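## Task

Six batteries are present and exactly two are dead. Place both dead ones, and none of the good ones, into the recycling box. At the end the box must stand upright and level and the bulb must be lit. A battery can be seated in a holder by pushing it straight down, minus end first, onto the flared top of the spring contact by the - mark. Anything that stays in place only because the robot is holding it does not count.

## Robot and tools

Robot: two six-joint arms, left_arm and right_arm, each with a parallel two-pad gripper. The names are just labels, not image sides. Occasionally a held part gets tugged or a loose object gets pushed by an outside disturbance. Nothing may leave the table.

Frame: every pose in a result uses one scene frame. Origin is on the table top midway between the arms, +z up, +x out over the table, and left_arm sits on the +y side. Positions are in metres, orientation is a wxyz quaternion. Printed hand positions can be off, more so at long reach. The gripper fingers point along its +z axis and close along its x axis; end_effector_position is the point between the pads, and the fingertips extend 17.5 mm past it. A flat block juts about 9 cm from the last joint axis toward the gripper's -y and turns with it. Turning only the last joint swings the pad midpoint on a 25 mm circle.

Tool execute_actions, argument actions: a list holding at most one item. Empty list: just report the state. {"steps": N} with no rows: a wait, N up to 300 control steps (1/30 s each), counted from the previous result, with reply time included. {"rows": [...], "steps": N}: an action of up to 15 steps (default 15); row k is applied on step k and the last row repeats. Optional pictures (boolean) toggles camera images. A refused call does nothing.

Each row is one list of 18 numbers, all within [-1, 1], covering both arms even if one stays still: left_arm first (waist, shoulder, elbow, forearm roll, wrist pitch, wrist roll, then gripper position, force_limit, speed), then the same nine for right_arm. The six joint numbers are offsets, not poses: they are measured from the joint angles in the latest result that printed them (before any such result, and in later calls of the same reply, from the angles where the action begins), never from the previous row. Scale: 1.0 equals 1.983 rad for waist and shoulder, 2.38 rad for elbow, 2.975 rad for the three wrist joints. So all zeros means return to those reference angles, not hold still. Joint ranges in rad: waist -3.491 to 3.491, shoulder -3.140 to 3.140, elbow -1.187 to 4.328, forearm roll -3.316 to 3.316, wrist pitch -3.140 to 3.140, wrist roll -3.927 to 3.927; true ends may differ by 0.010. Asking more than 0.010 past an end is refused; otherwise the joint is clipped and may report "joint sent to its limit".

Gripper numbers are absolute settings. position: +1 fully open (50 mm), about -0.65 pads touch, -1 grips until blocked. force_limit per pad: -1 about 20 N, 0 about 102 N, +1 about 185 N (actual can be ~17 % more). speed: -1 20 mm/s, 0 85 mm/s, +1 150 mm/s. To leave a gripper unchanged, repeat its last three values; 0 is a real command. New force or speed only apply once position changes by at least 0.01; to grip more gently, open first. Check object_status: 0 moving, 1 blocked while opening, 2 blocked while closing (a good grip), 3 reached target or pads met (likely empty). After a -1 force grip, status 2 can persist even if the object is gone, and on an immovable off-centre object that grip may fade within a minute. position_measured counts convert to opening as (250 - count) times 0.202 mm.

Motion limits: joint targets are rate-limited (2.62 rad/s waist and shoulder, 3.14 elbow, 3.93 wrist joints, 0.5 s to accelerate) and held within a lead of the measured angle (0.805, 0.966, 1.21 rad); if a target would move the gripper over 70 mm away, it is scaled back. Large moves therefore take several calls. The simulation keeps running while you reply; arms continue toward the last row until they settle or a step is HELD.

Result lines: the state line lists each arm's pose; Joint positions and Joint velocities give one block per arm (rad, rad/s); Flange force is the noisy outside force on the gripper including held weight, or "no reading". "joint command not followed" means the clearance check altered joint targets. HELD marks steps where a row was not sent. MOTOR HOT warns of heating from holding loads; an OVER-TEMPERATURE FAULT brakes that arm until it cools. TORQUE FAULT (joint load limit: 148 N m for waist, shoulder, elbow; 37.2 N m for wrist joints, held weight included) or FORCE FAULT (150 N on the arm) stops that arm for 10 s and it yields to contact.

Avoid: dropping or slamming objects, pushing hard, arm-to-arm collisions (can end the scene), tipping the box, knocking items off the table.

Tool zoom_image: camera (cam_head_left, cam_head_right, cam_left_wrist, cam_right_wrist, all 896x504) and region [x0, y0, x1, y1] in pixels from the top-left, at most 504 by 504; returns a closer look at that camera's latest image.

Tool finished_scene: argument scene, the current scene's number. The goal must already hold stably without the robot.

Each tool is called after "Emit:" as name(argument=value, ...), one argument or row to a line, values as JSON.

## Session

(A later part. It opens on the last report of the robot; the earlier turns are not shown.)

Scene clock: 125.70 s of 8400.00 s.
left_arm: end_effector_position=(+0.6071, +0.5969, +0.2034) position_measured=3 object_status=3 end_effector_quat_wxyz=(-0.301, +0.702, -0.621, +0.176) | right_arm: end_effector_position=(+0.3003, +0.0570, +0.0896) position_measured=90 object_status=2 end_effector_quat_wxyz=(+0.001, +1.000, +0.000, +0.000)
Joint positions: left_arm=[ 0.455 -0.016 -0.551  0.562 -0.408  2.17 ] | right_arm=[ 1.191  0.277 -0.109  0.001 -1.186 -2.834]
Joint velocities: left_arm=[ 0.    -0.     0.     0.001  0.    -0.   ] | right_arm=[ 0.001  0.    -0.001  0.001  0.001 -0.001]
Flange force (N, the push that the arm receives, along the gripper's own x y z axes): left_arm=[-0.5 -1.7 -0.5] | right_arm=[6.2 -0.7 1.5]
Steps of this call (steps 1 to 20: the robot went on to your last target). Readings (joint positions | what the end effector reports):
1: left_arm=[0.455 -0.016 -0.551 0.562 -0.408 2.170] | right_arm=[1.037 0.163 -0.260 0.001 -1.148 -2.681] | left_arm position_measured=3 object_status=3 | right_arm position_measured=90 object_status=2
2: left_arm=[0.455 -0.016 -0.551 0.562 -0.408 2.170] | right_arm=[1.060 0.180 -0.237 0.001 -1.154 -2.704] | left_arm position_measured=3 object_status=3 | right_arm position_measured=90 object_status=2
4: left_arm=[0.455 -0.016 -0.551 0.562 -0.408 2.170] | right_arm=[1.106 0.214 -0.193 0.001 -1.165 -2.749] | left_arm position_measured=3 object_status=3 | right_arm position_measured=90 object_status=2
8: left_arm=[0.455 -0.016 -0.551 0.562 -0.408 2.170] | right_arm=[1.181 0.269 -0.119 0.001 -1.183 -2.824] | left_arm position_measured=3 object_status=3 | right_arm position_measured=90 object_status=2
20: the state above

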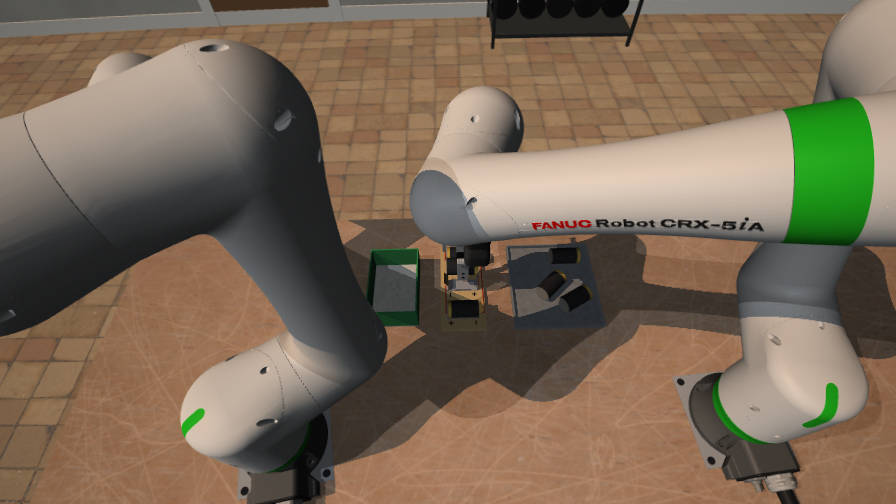

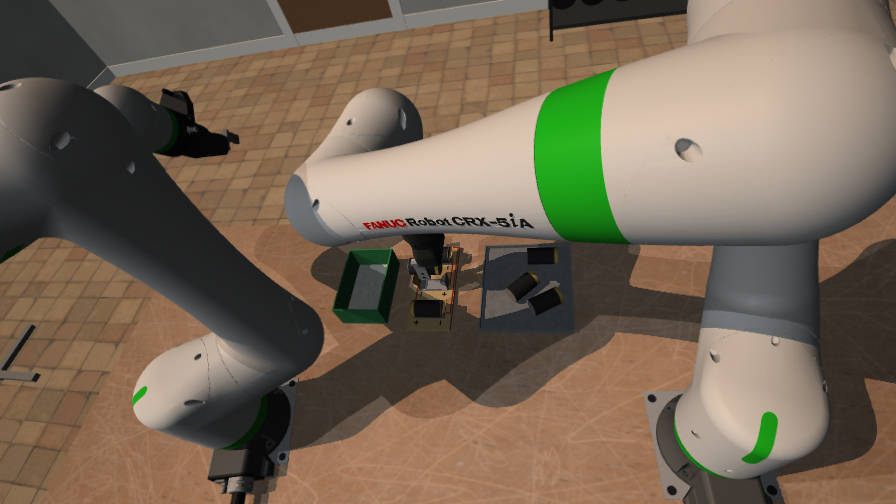

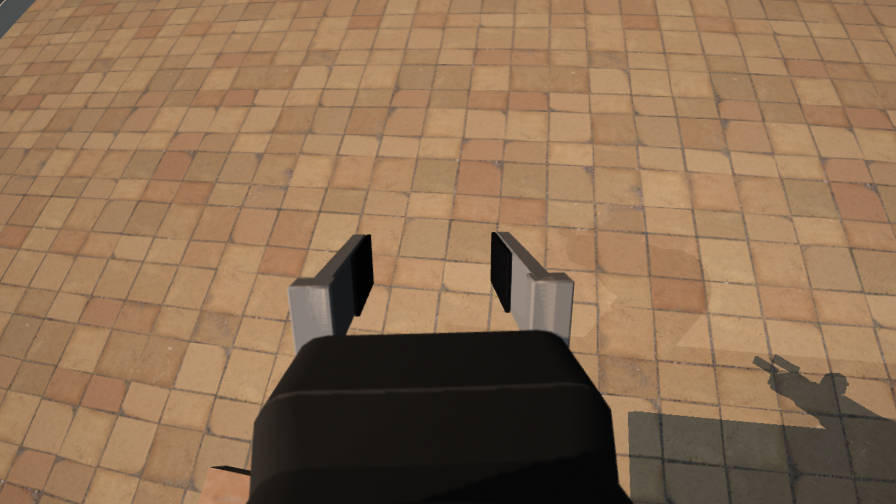

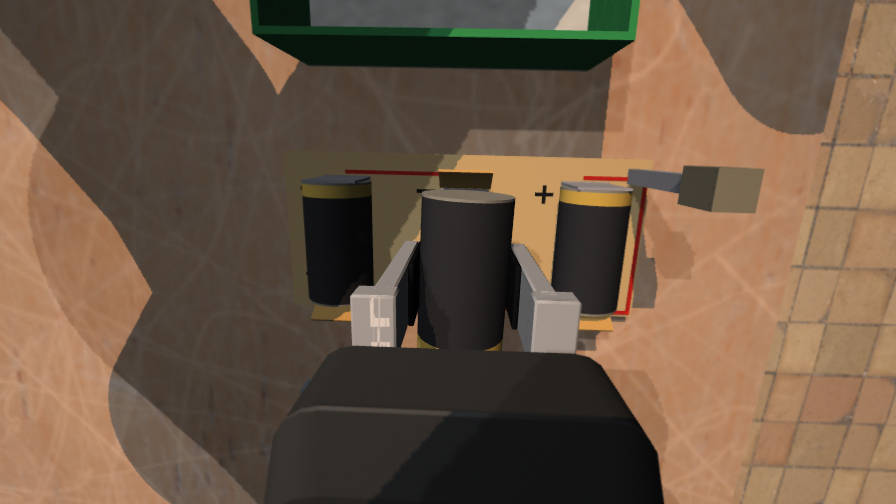

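Emit:
execute_actions(
  actions=[
    {"rows":[[0,0,0,0,0,0,1,0,0,0,0.0037,-0.003,0,0.0053,0,-1,-0.5,-0.3],[0,0,0,0,0,0,1,0,0,0,0.0067,-0.0059,0,0.0097,0,-1,-0.5,-0.3],[0,0,0,0,0,0,1,0,0,0,0.0067,-0.0059,0,0.0097,0,-1,-0.5,-0.3],[0,0,0,0,0,0,1,0,0,0,0.0082,-0.0074,0,0.0119,0,-1,-0.5,-0.3],[0,0,0,0,0,0,1,0,0,0,0.0097,-0.0088,0,0.0141,0,-1,-0.5,-0.3],[0,0,0,0,0,0,1,0,0,0,0.0107,-0.0098,0,0.0155,0,-1,-0.5,-0.3],[0,0,0,0,0,0,1,0,0,0,0.0117,-0.0107,0,0.017,0,-1,-0.5,-0.3],[0,0,0,0,0,0,1,0,0,0,0.0127,-0.0117,0,0.0184,0,-1,-0.5,-0.3],[0,0,0,0,0,0,1,0,0,0,0.0137,-0.0126,0,0.0198,0,-1,-0.5,-0.3],[0,0,0,0,0,0,1,0,0,0,0.0147,-0.0135,0,0.0212,0,-1,-0.5,-0.3],[0,0,0,0,0,0,1,0,0,0,0.0157,-0.0144,0,0.0226,0,-1,-0.5,-0.3]],"steps":15},
  ],
)

Scene clock: 134.97 s of 8400.00 s.
left_arm: end_effector_position=(+0.6071, +0.5969, +0.2034) position_measured=3 object_status=3 end_effector_quat_wxyz=(-0.301, +0.702, -0.621, +0.176) | right_arm: end_effector_position=(+0.3006, +0.0584, +0.0603) position_measured=90 object_status=2 end_effector_quat_wxyz=(-0.000, +1.000, +0.000, +0.000)
Joint positions: left_arm=[ 0.455 -0.016 -0.551  0.562 -0.408  2.17 ] | right_arm=[ 1.191  0.308 -0.143  0.    -1.119 -2.834]
Joint velocities: left_arm=[-0.    -0.     0.002  0.001 -0.     0.001] | right_arm=[-0.     0.    -0.003 -0.001  0.005  0.   ]
Flange force (N, the push that the arm receives, along the gripper's own x y z axes): left_arm=[-1.1 -1.9 1.0] | right_arm=[3.1 -2.2 -3.4]
Steps of this call (steps 1 to 15: the robot went on to your last target; steps 16 to 90: nothing new was sent; then 5.77 s passed at rest; steps 91 to 105: all 15 steps of this action). Readings (joint positions | what the end effector reports):
91: left_arm=[0.455 -0.016 -0.551 0.562 -0.408 2.170] | right_arm=[1.191 0.277 -0.109 0.001 -1.186 -2.834] | left_arm position_measured=3 object_status=3 | right_arm position_measured=90 object_status=2
92: left_arm=[0.455 -0.016 -0.551 0.562 -0.408 2.170] | right_arm=[1.191 0.279 -0.110 0.001 -1.181 -2.834] | left_arm position_measured=3 object_status=3 | right_arm position_measured=90 object_status=2
94: left_arm=[0.455 -0.016 -0.551 0.562 -0.408 2.170] | right_arm=[1.191 0.288 -0.120 0.001 -1.163 -2.834] | left_arm position_measured=3 object_status=3 | right_arm position_measured=90 object_status=2
98: left_arm=[0.455 -0.016 -0.551 0.562 -0.408 2.170] | right_arm=[1.191 0.298 -0.132 0.001 -1.140 -2.834] | left_arm position_measured=3 object_status=3 | right_arm position_measured=90 object_status=2
105: the state above

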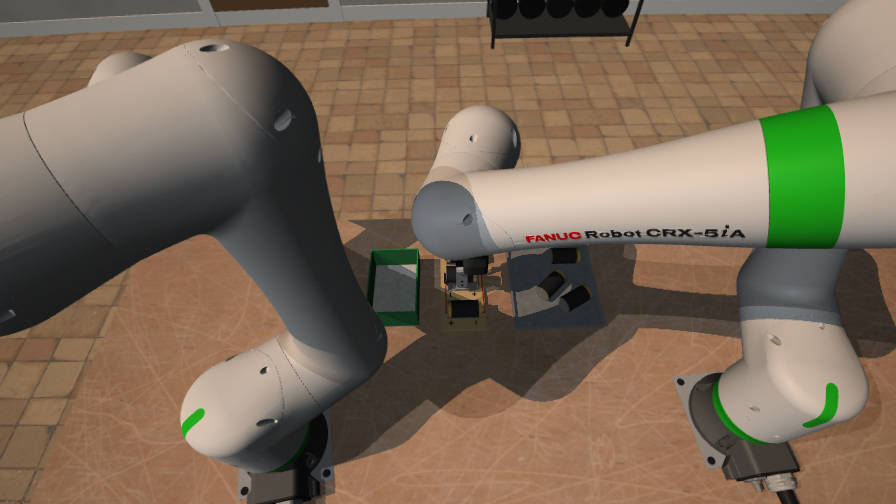

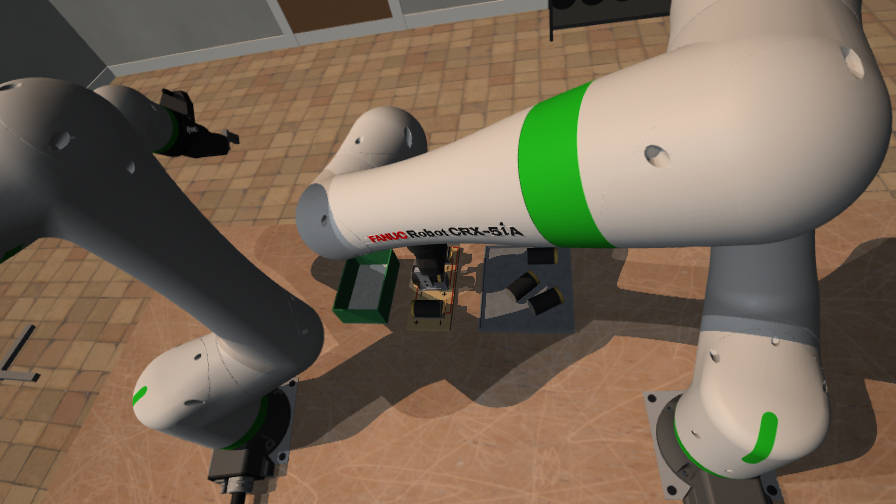

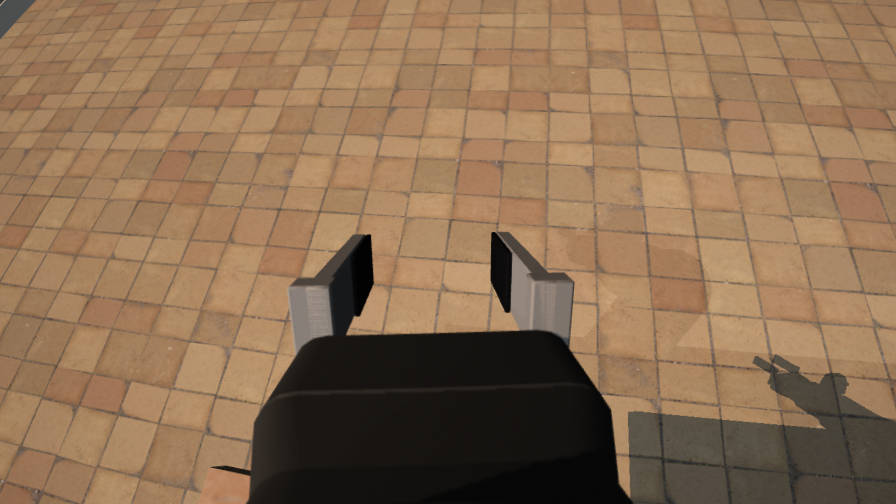

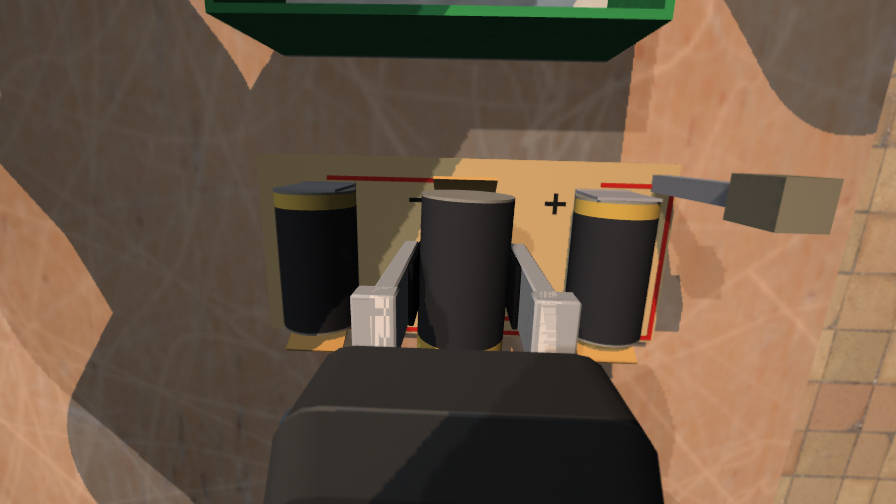

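Emit:
execute_actions(
  actions=[
    {"rows":[[0,0,0,0,0,0,1,0,0,0,0.0007,-0.0006,0,0.001,0,-1,-0.5,-0.3],[0,0,0,0,0,0,1,0,0,0,0.0014,-0.0013,0,0.0019,0,-1,-0.5,-0.3],[0,0,0,0,0,0,1,0,0,0,0.002,-0.0019,0,0.0029,0,-1,-0.5,-0.3],[0,0,0,0,0,0,1,0,0,0,0.0027,-0.0025,0,0.0038,0,-1,-0.5,-0.3],[0,0,0,0,0,0,1,0,0,0,0.0034,-0.0032,0,0.0048,0,-1,-0.5,-0.3],[0,0,0,0,0,0,1,0,0,0,0.0041,-0.0038,0,0.0058,0,-1,-0.5,-0.3],[0,0,0,0,0,0,1,0,0,0,0.0048,-0.0044,0,0.0067,0,-1,-0.5,-0.3],[0,0,0,0,0,0,1,0,0,0,0.0054,-0.005,0,0.0077,0,-1,-0.5,-0.3],[0,0,0,0,0,0,1,0,0,0,0.0061,-0.0057,0,0.0086,0,-1,-0.5,-0.3],[0,0,0,0,0,0,1,0,0,0,0.0068,-0.0063,0,0.0096,0,-1,-0.5,-0.3]],"steps":14},
  ],
  pictures=false,
)

Scene clock: 141.47 s of 8400.00 s.
left_arm: end_effector_position=(+0.6071, +0.5969, +0.2034) position_measured=3 object_status=3 end_effector_quat_wxyz=(-0.301, +0.702, -0.621, +0.176) | right_arm: end_effector_position=(+0.3006, +0.0581, +0.0477) position_measured=90 object_status=2 end_effector_quat_wxyz=(-0.000, +1.000, +0.000, +0.000)
Joint positions: left_arm=[ 0.455 -0.016 -0.551  0.562 -0.408  2.17 ] | right_arm=[ 1.191  0.321 -0.158  0.001 -1.09  -2.834]
Joint velocities: left_arm=[-0.    -0.    -0.001  0.002 -0.     0.001] | right_arm=[ 0.001  0.002 -0.001 -0.001  0.002  0.001]
Flange force (N, the push that the arm receives, along the gripper's own x y z axes): left_arm=[0.0 -0.2 -0.8] | right_arm=[5.5 -2.0 -0.2]
Steps of this call (steps 1 to 15: the robot went on to your last target; steps 16 to 90: nothing new was sent; then 3.03 s passed at rest; steps 91 to 104: all 14 steps of this action). Readings (joint positions | what the end effector reports):
91: left_arm=[0.455 -0.016 -0.551 0.562 -0.408 2.170] | right_arm=[1.191 0.308 -0.143 0.001 -1.119 -2.834] | left_arm position_measured=3 object_status=3 | right_arm position_measured=90 object_status=2
92: left_arm=[0.455 -0.016 -0.551 0.562 -0.408 2.170] | right_arm=[1.191 0.309 -0.144 0.001 -1.117 -2.834] | left_arm position_measured=3 object_status=3 | right_arm position_measured=90 object_status=2
94: left_arm=[0.455 -0.016 -0.551 0.562 -0.408 2.170] | right_arm=[1.191 0.311 -0.147 0.001 -1.112 -2.834] | left_arm position_measured=3 object_status=3 | right_arm position_measured=90 object_status=2
98: left_arm=[0.455 -0.016 -0.551 0.562 -0.408 2.170] | right_arm=[1.191 0.316 -0.152 0.001 -1.101 -2.834] | left_arm position_measured=3 object_status=3 | right_arm position_measured=90 object_status=2
104: the state above

Emit:
execute_actions(
  actions=[
    {"rows":[[0,0,0,0,0,0,1,0,0,0,0.0014,-0.0013,0,0.0019,0,-1,-0.5,-0.3],[0,0,0,0,0,0,1,0,0,0,0.002,-0.0019,0,0.0029,0,-1,-0.5,-0.3],[0,0,0,0,0,0,1,0,0,0,0.0027,-0.0025,0,0.0038,0,-1,-0.5,-0.3],[0,0,0,0,0,0,1,0,0,0,0.0034,-0.0032,0,0.0048,0,-1,-0.5,-0.3],[0,0,0,0,0,0,1,0,0,0,0.0041,-0.0038,0,0.0058,0,-1,-0.5,-0.3],[0,0,0,0,0,0,1,0,0,0,0.0048,-0.0044,0,0.0067,0,-1,-0.5,-0.3],[0,0,0,0,0,0,1,0,0,0,0.0054,-0.005,0,0.0077,0,-1,-0.5,-0.3],[0,0,0,0,0,0,1,0,0,0,0.0061,-0.0057,0,0.0086,0,-1,-0.5,-0.3],[0,0,0,0,0,0,1,0,0,0,0.0065,-0.006,0,0.0091,0,-1,-0.5,-0.3]],"steps":13},
  ],
)

Scene clock: 146.43 s of 8400.00 s.
left_arm: end_effector_position=(+0.6071, +0.5969, +0.2034) position_measured=3 object_status=3 end_effector_quat_wxyz=(-0.301, +0.702, -0.621, +0.176) | right_arm: end_effector_position=(+0.3004, +0.0576, +0.0357) position_measured=90 object_status=2 end_effector_quat_wxyz=(-0.000, +1.000, +0.000, +0.000)
Joint positions: left_arm=[ 0.455 -0.016 -0.551  0.562 -0.408  2.17 ] | right_arm=[ 1.191  0.334 -0.172  0.    -1.063 -2.834]
Joint velocities: left_arm=[-0.     0.     0.002 -0.    -0.     0.001] | right_arm=[-0.     0.    -0.002  0.001  0.002 -0.   ]
Flange force (N, the push that the arm receives, along the gripper's own x y z axes): left_arm=[-1.0 -0.7 -0.5] | right_arm=[5.4 -0.6 -1.5]
Steps of this call (steps 1 to 15: the robot went on to your last target; steps 16 to 90: nothing new was sent; then 1.53 s passed at rest; steps 91 to 103: all 13 steps of this action). Readings (joint positions | what the end effector reports):
91: left_arm=[0.455 -0.016 -0.551 0.562 -0.408 2.170] | right_arm=[1.191 0.322 -0.158 0.000 -1.090 -2.834] | left_arm position_measured=3 object_status=3 | right_arm position_measured=90 object_status=2
92: left_arm=[0.455 -0.016 -0.551 0.562 -0.408 2.170] | right_arm=[1.191 0.322 -0.159 0.000 -1.088 -2.834] | left_arm position_measured=3 object_status=3 | right_arm position_measured=90 object_status=2
94: left_arm=[0.455 -0.016 -0.551 0.562 -0.408 2.170] | right_arm=[1.191 0.326 -0.163 0.000 -1.081 -2.834] | left_arm position_measured=3 object_status=3 | right_arm position_measured=90 object_status=2
98: left_arm=[0.455 -0.016 -0.551 0.562 -0.408 2.170] | right_arm=[1.191 0.331 -0.169 0.000 -1.070 -2.834] | left_arm position_measured=3 object_status=3 | right_arm position_measured=90 object_status=2
103: the state above

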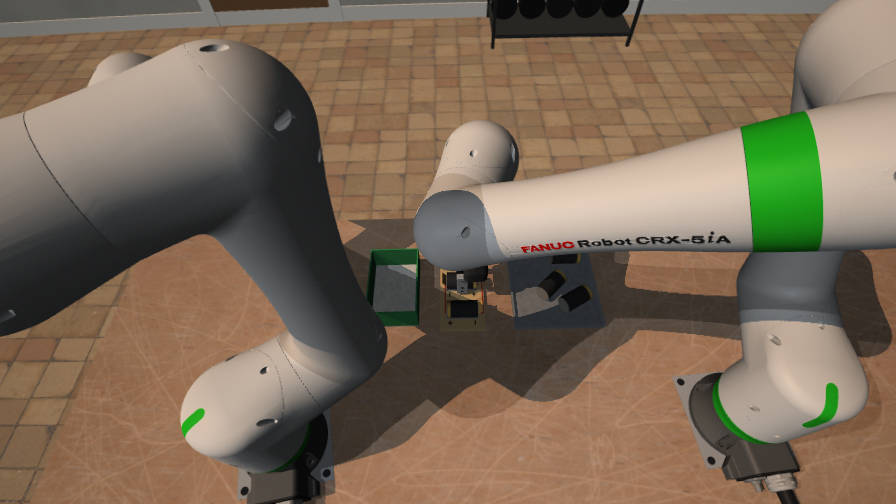

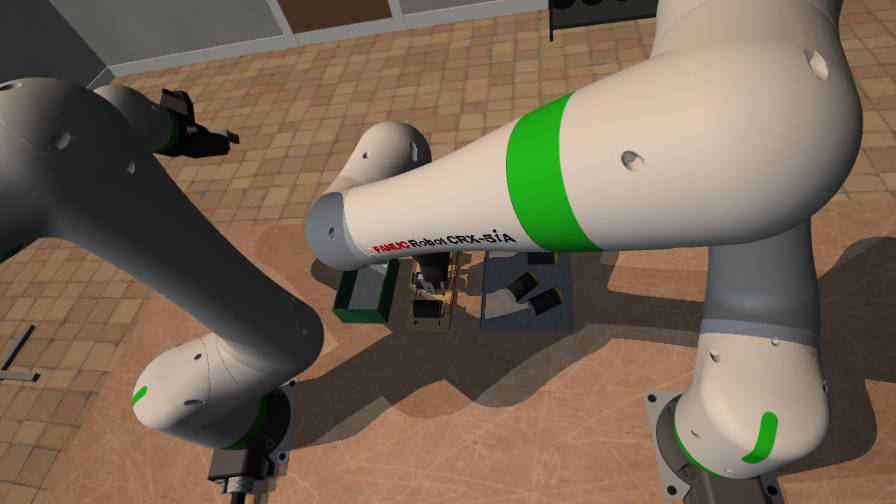

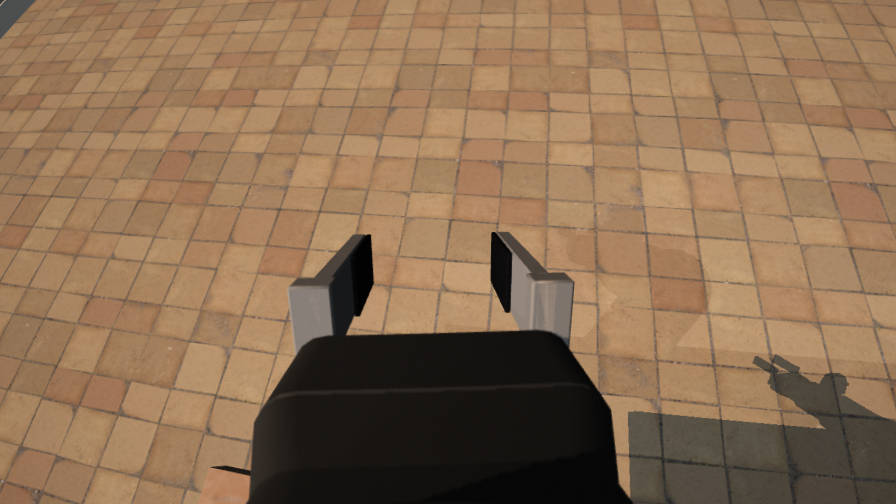

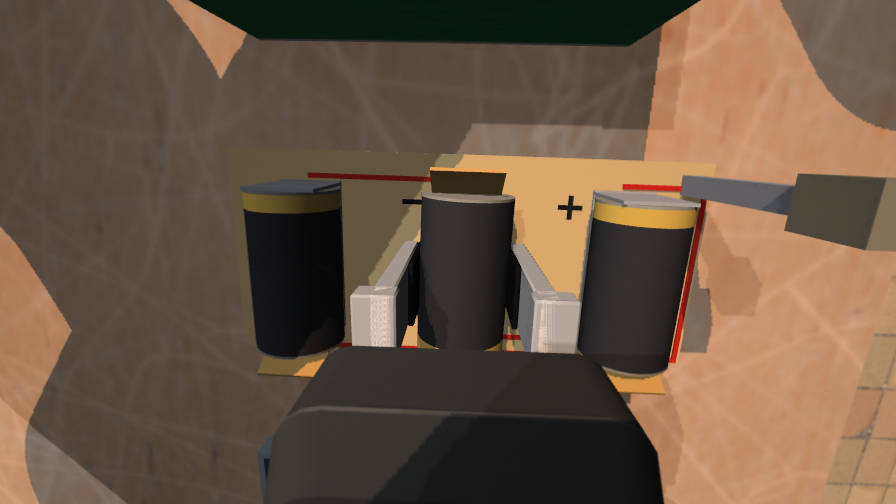

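Emit:
execute_actions(
  actions=[
    {"rows":[[0,0,0,0,0,0,1,0,0,0,0.0003,-0.0003,0,0.0004,0,-1,-0.5,-0.3],[0,0,0,0,0,0,1,0,0,0,0.0003,-0.0003,0,0.0004,0,-1,-0.5,-0.3],[0,0,0,0,0,0,1,0,0,0,0.0003,-0.0003,0,0.0004,0,-1,-0.5,-0.3],[0,0,0,0,0,0,1,0,0,0,0.0003,-0.0003,0,0.0004,0,-1,-0.5,-0.3],[0,0,0,0,0,0,1,0,0,0,0.0003,-0.0003,0,0.0004,0,1,-0.5,-0.3]],"steps":15},
  ],
)

Scene clock: 150.10 s of 8400.00 s.
left_arm: end_effector_position=(+0.6071, +0.5969, +0.2034) position_measured=3 object_status=3 end_effector_quat_wxyz=(-0.301, +0.702, -0.621, +0.176) | right_arm: end_effector_position=(+0.3004, +0.0575, +0.0352) position_measured=3 object_status=0 end_effector_quat_wxyz=(-0.000, +1.000, +0.000, +0.000)
Joint positions: left_arm=[ 0.455 -0.016 -0.551  0.562 -0.408  2.17 ] | right_arm=[ 1.191  0.335 -0.173  0.001 -1.062 -2.834]
Joint velocities: left_arm=[ 0.     0.    -0.001 -0.     0.    -0.002] | right_arm=[-0.001  0.001 -0.001 -0.     0.    -0.002]
Flange force (N, the push that the arm receives, along the gripper's own x y z axes): left_arm=[-0.2 -3.4 0.3] | right_arm=[2.0 0.0 -0.8]
Steps of this call (steps 1 to 15: the robot went on to your last target; steps 16 to 90: nothing new was sent; then 0.17 s passed at rest; steps 91 to 105: all 15 steps of this action). Readings (joint positions | what the end effector reports):
91: left_arm=[0.455 -0.016 -0.551 0.562 -0.408 2.170] | right_arm=[1.191 0.334 -0.172 0.001 -1.063 -2.834] | left_arm position_measured=3 object_status=3 | right_arm position_measured=90 object_status=2
92: left_arm=[0.455 -0.016 -0.551 0.562 -0.408 2.170] | right_arm=[1.191 0.334 -0.173 0.001 -1.063 -2.834] | left_arm position_measured=3 object_status=3 | right_arm position_measured=90 object_status=2
94: left_arm=[0.455 -0.016 -0.551 0.562 -0.408 2.170] | right_arm=[1.191 0.335 -0.173 0.001 -1.062 -2.834] | left_arm position_measured=3 object_status=3 | right_arm position_measured=90 object_status=2
98: left_arm=[0.455 -0.016 -0.551 0.562 -0.408 2.170] | right_arm=[1.191 0.335 -0.173 0.001 -1.062 -2.834] | left_arm position_measured=3 object_status=3 | right_arm position_measured=54 object_status=0
105: the state above

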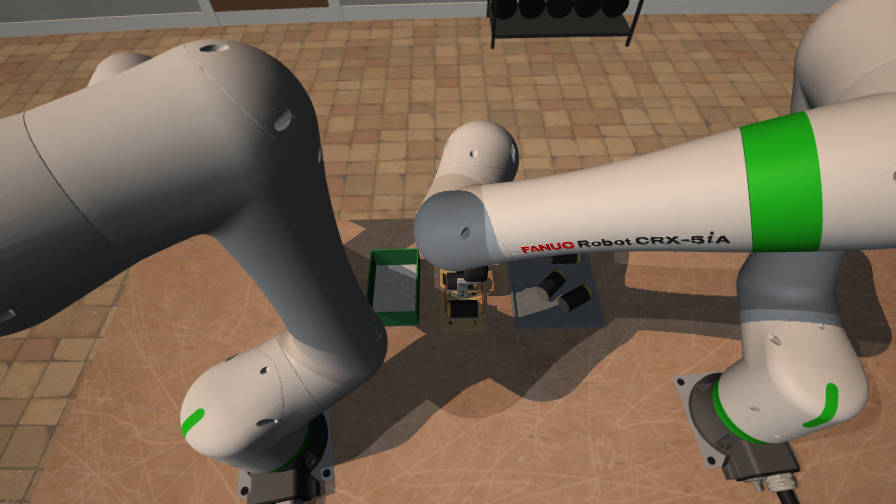

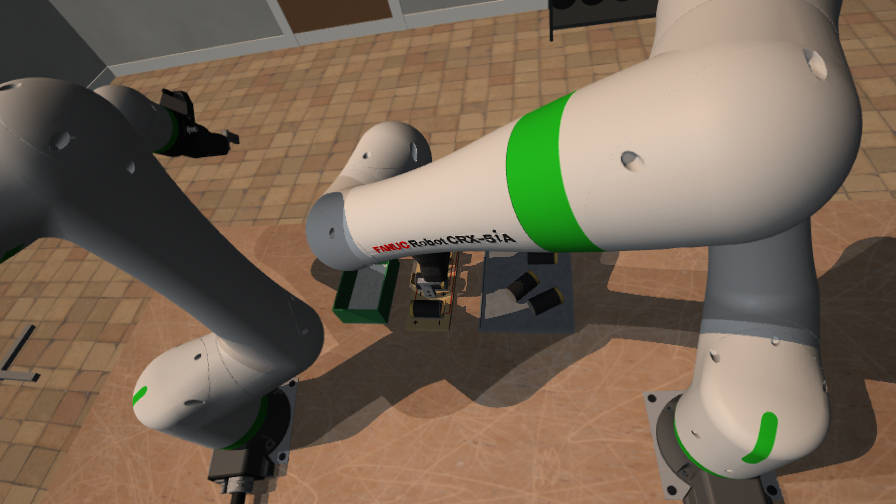

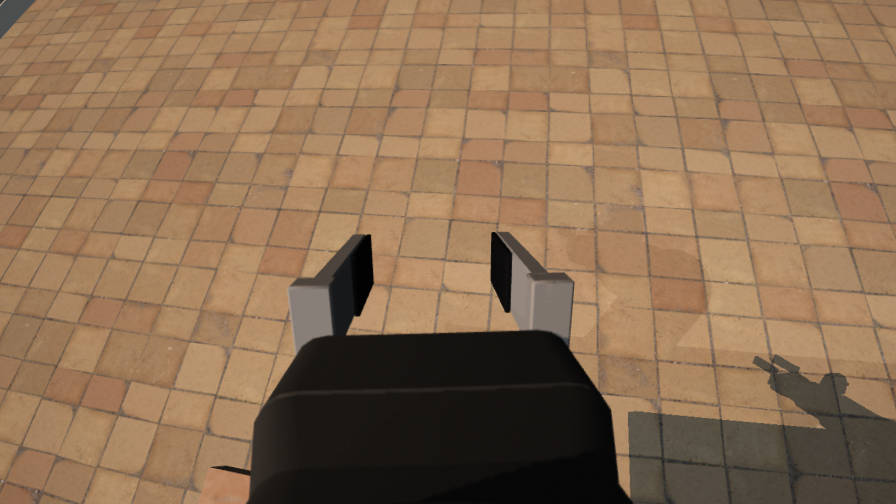

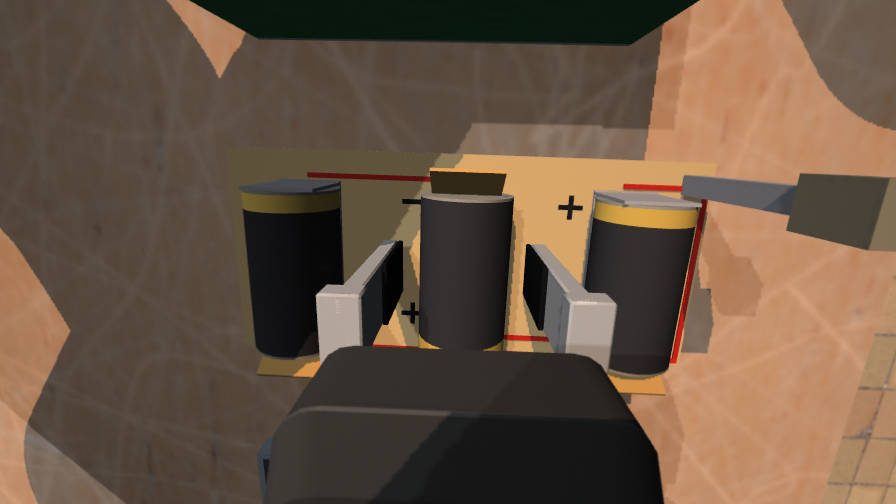

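Emit:
execute_actions(
  actions=[
    {"rows":[[0,0,0,0,0,0,1,0,0,0,-0.026,0.0234,0,-0.0363,0,1,-0.5,-0.3],[0,0,0,0,0,0,1,0,0,0,-0.026,0.0234,0,-0.0363,0,1,-0.5,-0.3],[0,0,0,0,0,0,1,0,0,0,-0.026,0.0234,0,-0.0363,0,1,-0.5,-0.3],[0,0,0,0,0,0,1,0,0,0,-0.026,0.0234,0,-0.0363,0,1,-0.5,-0.3],[0,0,0,0,0,0,1,0,0,0,-0.026,0.0234,0,-0.0363,0,1,-0.5,-0.3],[0,0,0,0,0,0,1,0,0,0,-0.026,0.0234,0,-0.0363,0,1,-0.5,-0.3],[0,0,0,0,0,0,1,0,0,0,-0.026,0.0234,0,-0.0363,0,1,-0.5,-0.3],[0,0,0,0,0,0,1,0,0,0,-0.026,0.0234,0,-0.0363,0,1,-0.5,-0.3],[0,0,0,0,0,0,1,0,0,0.0721,-0.0066,0.0416,0,-0.0379,1,1,-0.5,-0.3]],"steps":15},
  ],
  pictures=false,
)

Emit:
execute_actions(
  actions=[
    {"steps":40},
  ],
)

Scene clock: 167.93 s of 8400.00 s.
left_arm: end_effector_position=(+0.6071, +0.5969, +0.2034) position_measured=3 object_status=3 end_effector_quat_wxyz=(-0.301, +0.702, -0.621, +0.176) | right_arm: end_effector_position=(+0.2869, +0.0644, +0.0807) position_measured=3 object_status=3 end_effector_quat_wxyz=(+0.002, +0.996, +0.087, -0.000)
Joint positions: left_arm=[ 0.455 -0.016 -0.551  0.562 -0.408  2.17 ] | right_arm=[ 1.212  0.292 -0.112  0.001 -1.171 -2.681]
Joint velocities: left_arm=[-0.     0.     0.001 -0.    -0.     0.001] | right_arm=[ 0.193  0.065  0.056  0.001 -0.007  1.504]
Flange force (N, the push that the arm receives, along the gripper's own x y z axes): left_arm=[-0.3 -3.5 0.1] | right_arm=[-1.2 4.9 0.7]
Steps of this call (steps 1 to 15: the robot went on to your last target; steps 16 to 90: nothing new was sent; then 14.33 s passed at rest; steps 91 to 105: all 15 steps of this action). Readings (joint positions | what the end effector reports):
91: left_arm=[0.455 -0.016 -0.551 0.562 -0.408 2.170] | right_arm=[1.191 0.335 -0.173 0.000 -1.062 -2.834] | left_arm position_measured=3 object_status=3 | right_arm position_measured=3 object_status=3
92: left_arm=[0.455 -0.016 -0.551 0.562 -0.408 2.170] | right_arm=[1.191 0.334 -0.171 0.000 -1.066 -2.834] | left_arm position_measured=3 object_status=3 | right_arm position_measured=3 object_status=3
94: left_arm=[0.455 -0.016 -0.551 0.562 -0.408 2.170] | right_arm=[1.191 0.318 -0.154 0.000 -1.100 -2.834] | left_arm position_measured=3 object_status=3 | right_arm position_measured=3 object_status=3
98: left_arm=[0.455 -0.016 -0.551 0.562 -0.408 2.170] | right_arm=[1.191 0.283 -0.118 0.001 -1.169 -2.834] | left_arm position_measured=3 object_status=3 | right_arm position_measured=3 object_status=3
105: the state above

Scene clock: 169.27 s of 8400.00 s.
left_arm: end_effector_position=(+0.6071, +0.5969, +0.2034) position_measured=3 object_status=3 end_effector_quat_wxyz=(-0.301, +0.702, -0.621, +0.176) | right_arm: end_effector_position=(+0.2358, +0.0582, +0.0802) position_measured=3 object_status=3 end_effector_quat_wxyz=(+0.000, +0.012, +1.000, +0.000)
Joint positions: left_arm=[ 0.455 -0.016 -0.551  0.562 -0.408  2.17 ] | right_arm=[ 1.334  0.322 -0.074  0.    -1.175  0.141]
Joint velocities: left_arm=[-0.    -0.    -0.001  0.001  0.    -0.001] | right_arm=[-0.     0.     0.001 -0.001  0.001  0.001]
Flange force (N, the push that the arm receives, along the gripper's own x y z axes): left_arm=[-0.6 -1.1 0.6] | right_arm=[-2.3 -1.7 -0.1]
Steps of this call (steps 1 to 40: the robot went on to your last target). Readings (joint positions | what the end effector reports):
1: left_arm=[0.455 -0.016 -0.551 0.562 -0.408 2.170] | right_arm=[1.219 0.294 -0.110 0.001 -1.171 -2.626] | left_arm position_measured=3 object_status=3 | right_arm position_measured=3 object_status=3
2: left_arm=[0.455 -0.016 -0.551 0.562 -0.408 2.170] | right_arm=[1.227 0.297 -0.108 0.001 -1.171 -2.561] | left_arm position_measured=3 object_status=3 | right_arm position_measured=3 object_status=3
4: left_arm=[0.455 -0.016 -0.551 0.562 -0.408 2.170] | right_arm=[1.245 0.302 -0.102 0.001 -1.172 -2.406] | left_arm position_measured=3 object_status=3 | right_arm position_measured=3 object_status=3
8: left_arm=[0.455 -0.016 -0.551 0.562 -0.408 2.170] | right_arm=[1.282 0.310 -0.091 0.000 -1.173 -1.990] | left_arm position_measured=3 object_status=3 | right_arm position_measured=3 object_status=3
40: the state above

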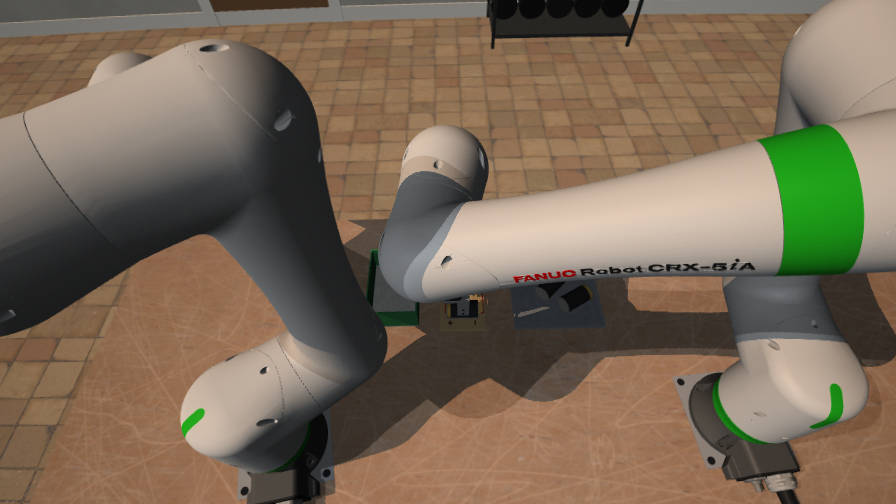

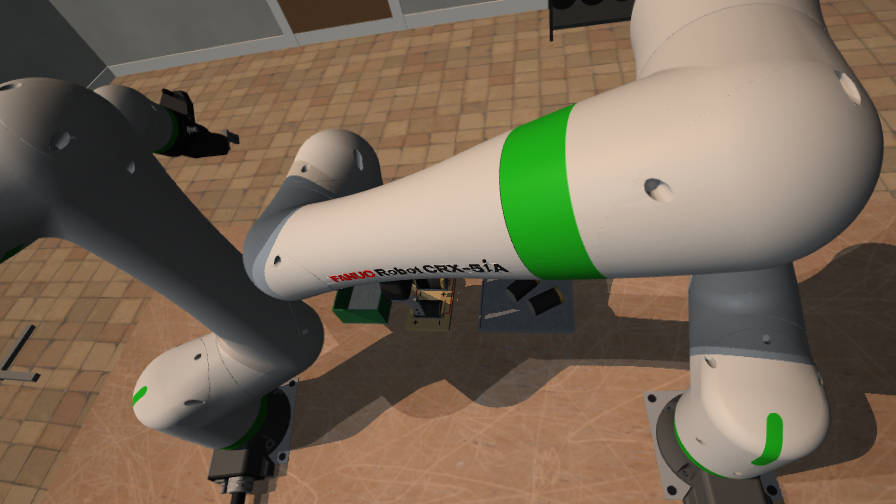

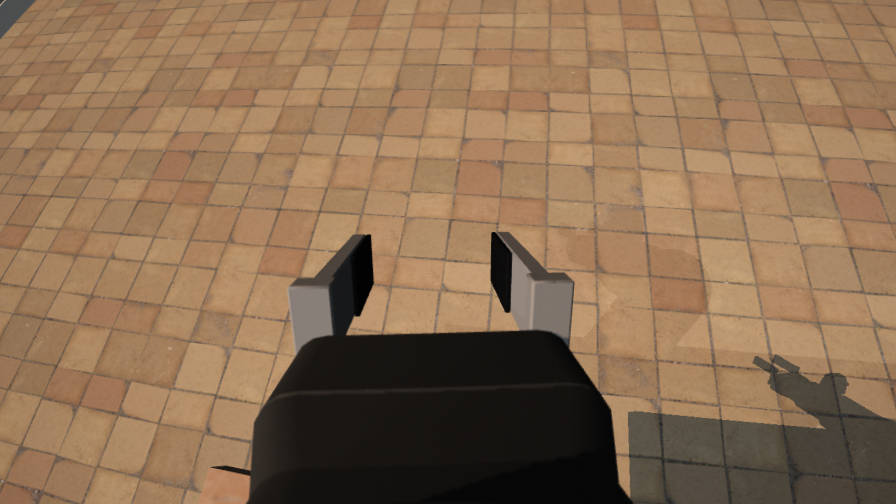

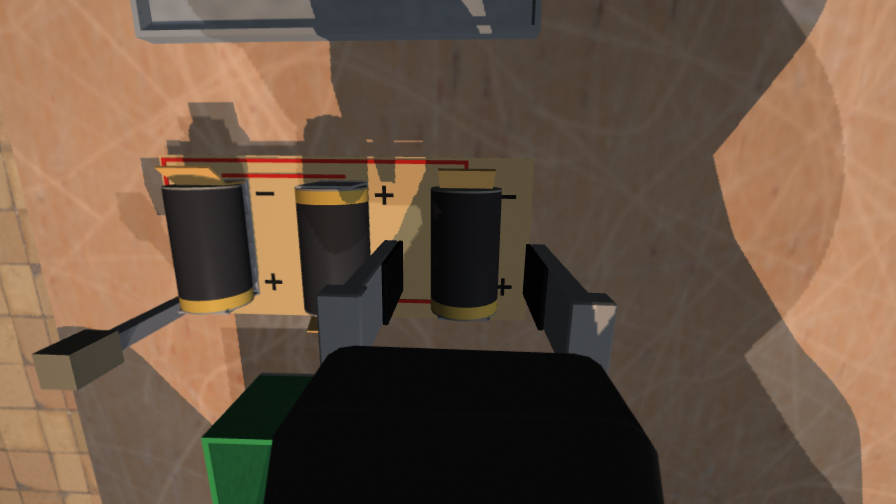

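Emit:
execute_actions(
  actions=[
    {"rows":[[0,0,0,0,0,0,1,0,0,0,0.024,-0.0217,0,0.0334,0.0057,1,-0.5,-0.3]],"steps":13},
  ],
)

Scene clock: 177.27 s of 8400.00 s.
left_arm: end_effector_position=(+0.6071, +0.5969, +0.2034) position_measured=3 object_status=3 end_effector_quat_wxyz=(-0.301, +0.702, -0.621, +0.176) | right_arm: end_effector_position=(+0.2362, +0.0582, +0.0351) position_measured=3 object_status=3 end_effector_quat_wxyz=(+0.000, +0.003, +1.000, +0.000)
Joint positions: left_arm=[ 0.455 -0.016 -0.551  0.562 -0.408  2.17 ] | right_arm=[ 1.334  0.369 -0.126  0.    -1.076  0.157]
Joint velocities: left_arm=[ 0.     0.    -0.    -0.001 -0.    -0.   ] | right_arm=[-0.     0.001  0.001  0.001  0.001 -0.001]
Flange force (N, the push that the arm receives, along the gripper's own x y z axes): left_arm=[-0.9 -1.6 0.2] | right_arm=[-1.4 -3.6 1.5]
Steps of this call (steps 1 to 30: the robot went on to your last target; steps 31 to 90: nothing new was sent; then 4.57 s passed at rest; steps 91 to 103: all 13 steps of this action). Readings (joint positions | what the end effector reports):
91: left_arm=[0.455 -0.016 -0.551 0.562 -0.408 2.170] | right_arm=[1.334 0.322 -0.074 0.001 -1.175 0.141] | left_arm position_measured=3 object_status=3 | right_arm position_measured=3 object_status=3
92: left_arm=[0.455 -0.016 -0.551 0.562 -0.408 2.170] | right_arm=[1.334 0.324 -0.076 0.001 -1.171 0.141] | left_arm position_measured=3 object_status=3 | right_arm position_measured=3 object_status=3
94: left_arm=[0.455 -0.016 -0.551 0.562 -0.408 2.170] | right_arm=[1.334 0.340 -0.093 0.001 -1.137 0.147] | left_arm position_measured=3 object_status=3 | right_arm position_measured=3 object_status=3
98: left_arm=[0.455 -0.016 -0.551 0.562 -0.408 2.170] | right_arm=[1.334 0.369 -0.125 0.000 -1.076 0.157] | left_arm position_measured=3 object_status=3 | right_arm position_measured=3 object_status=3
103: the state above

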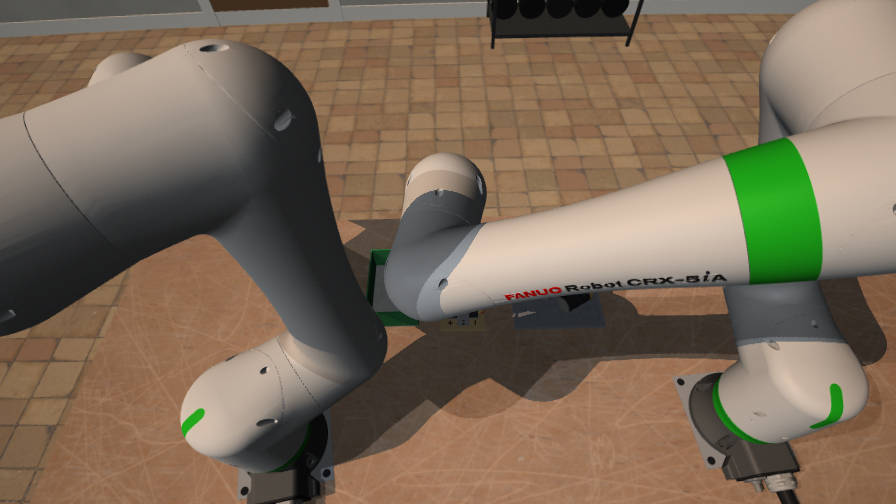

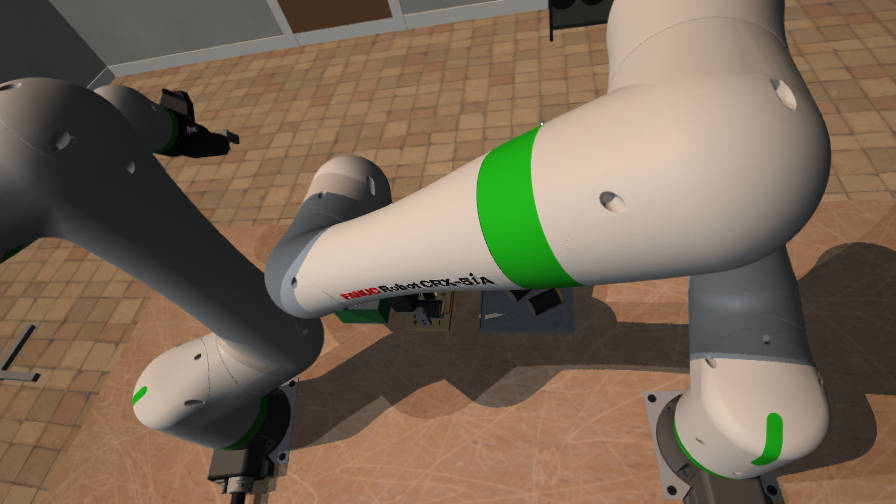

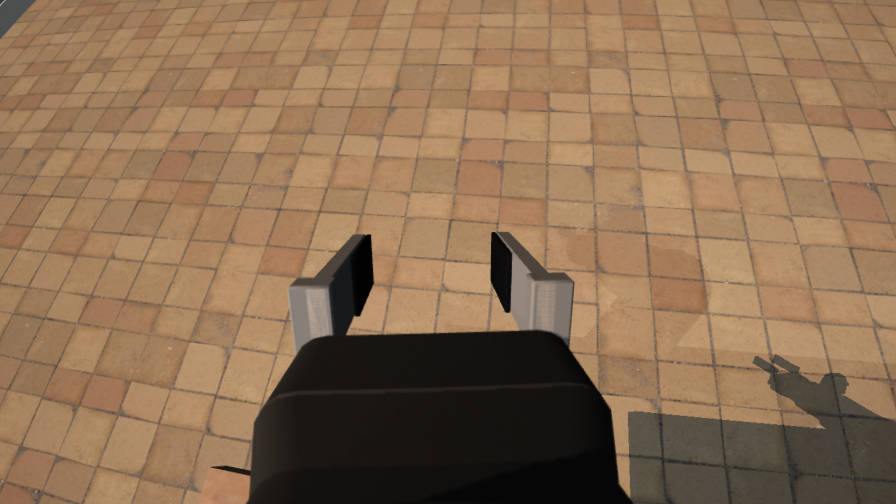

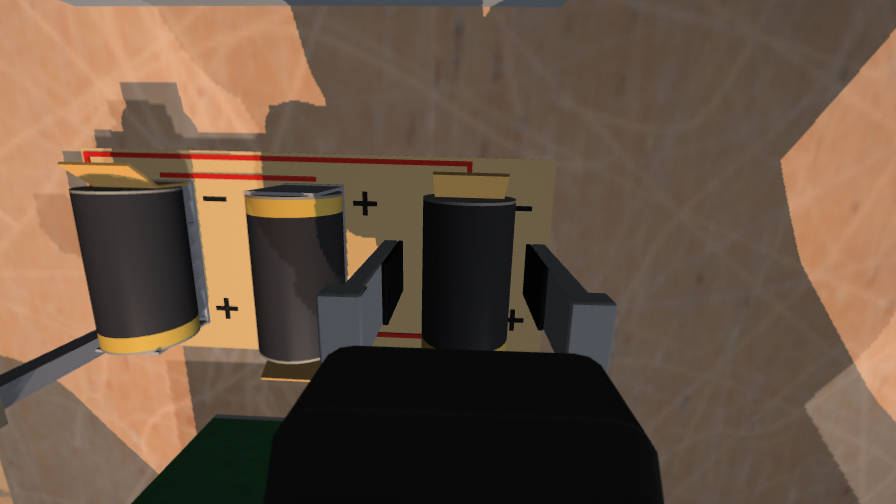

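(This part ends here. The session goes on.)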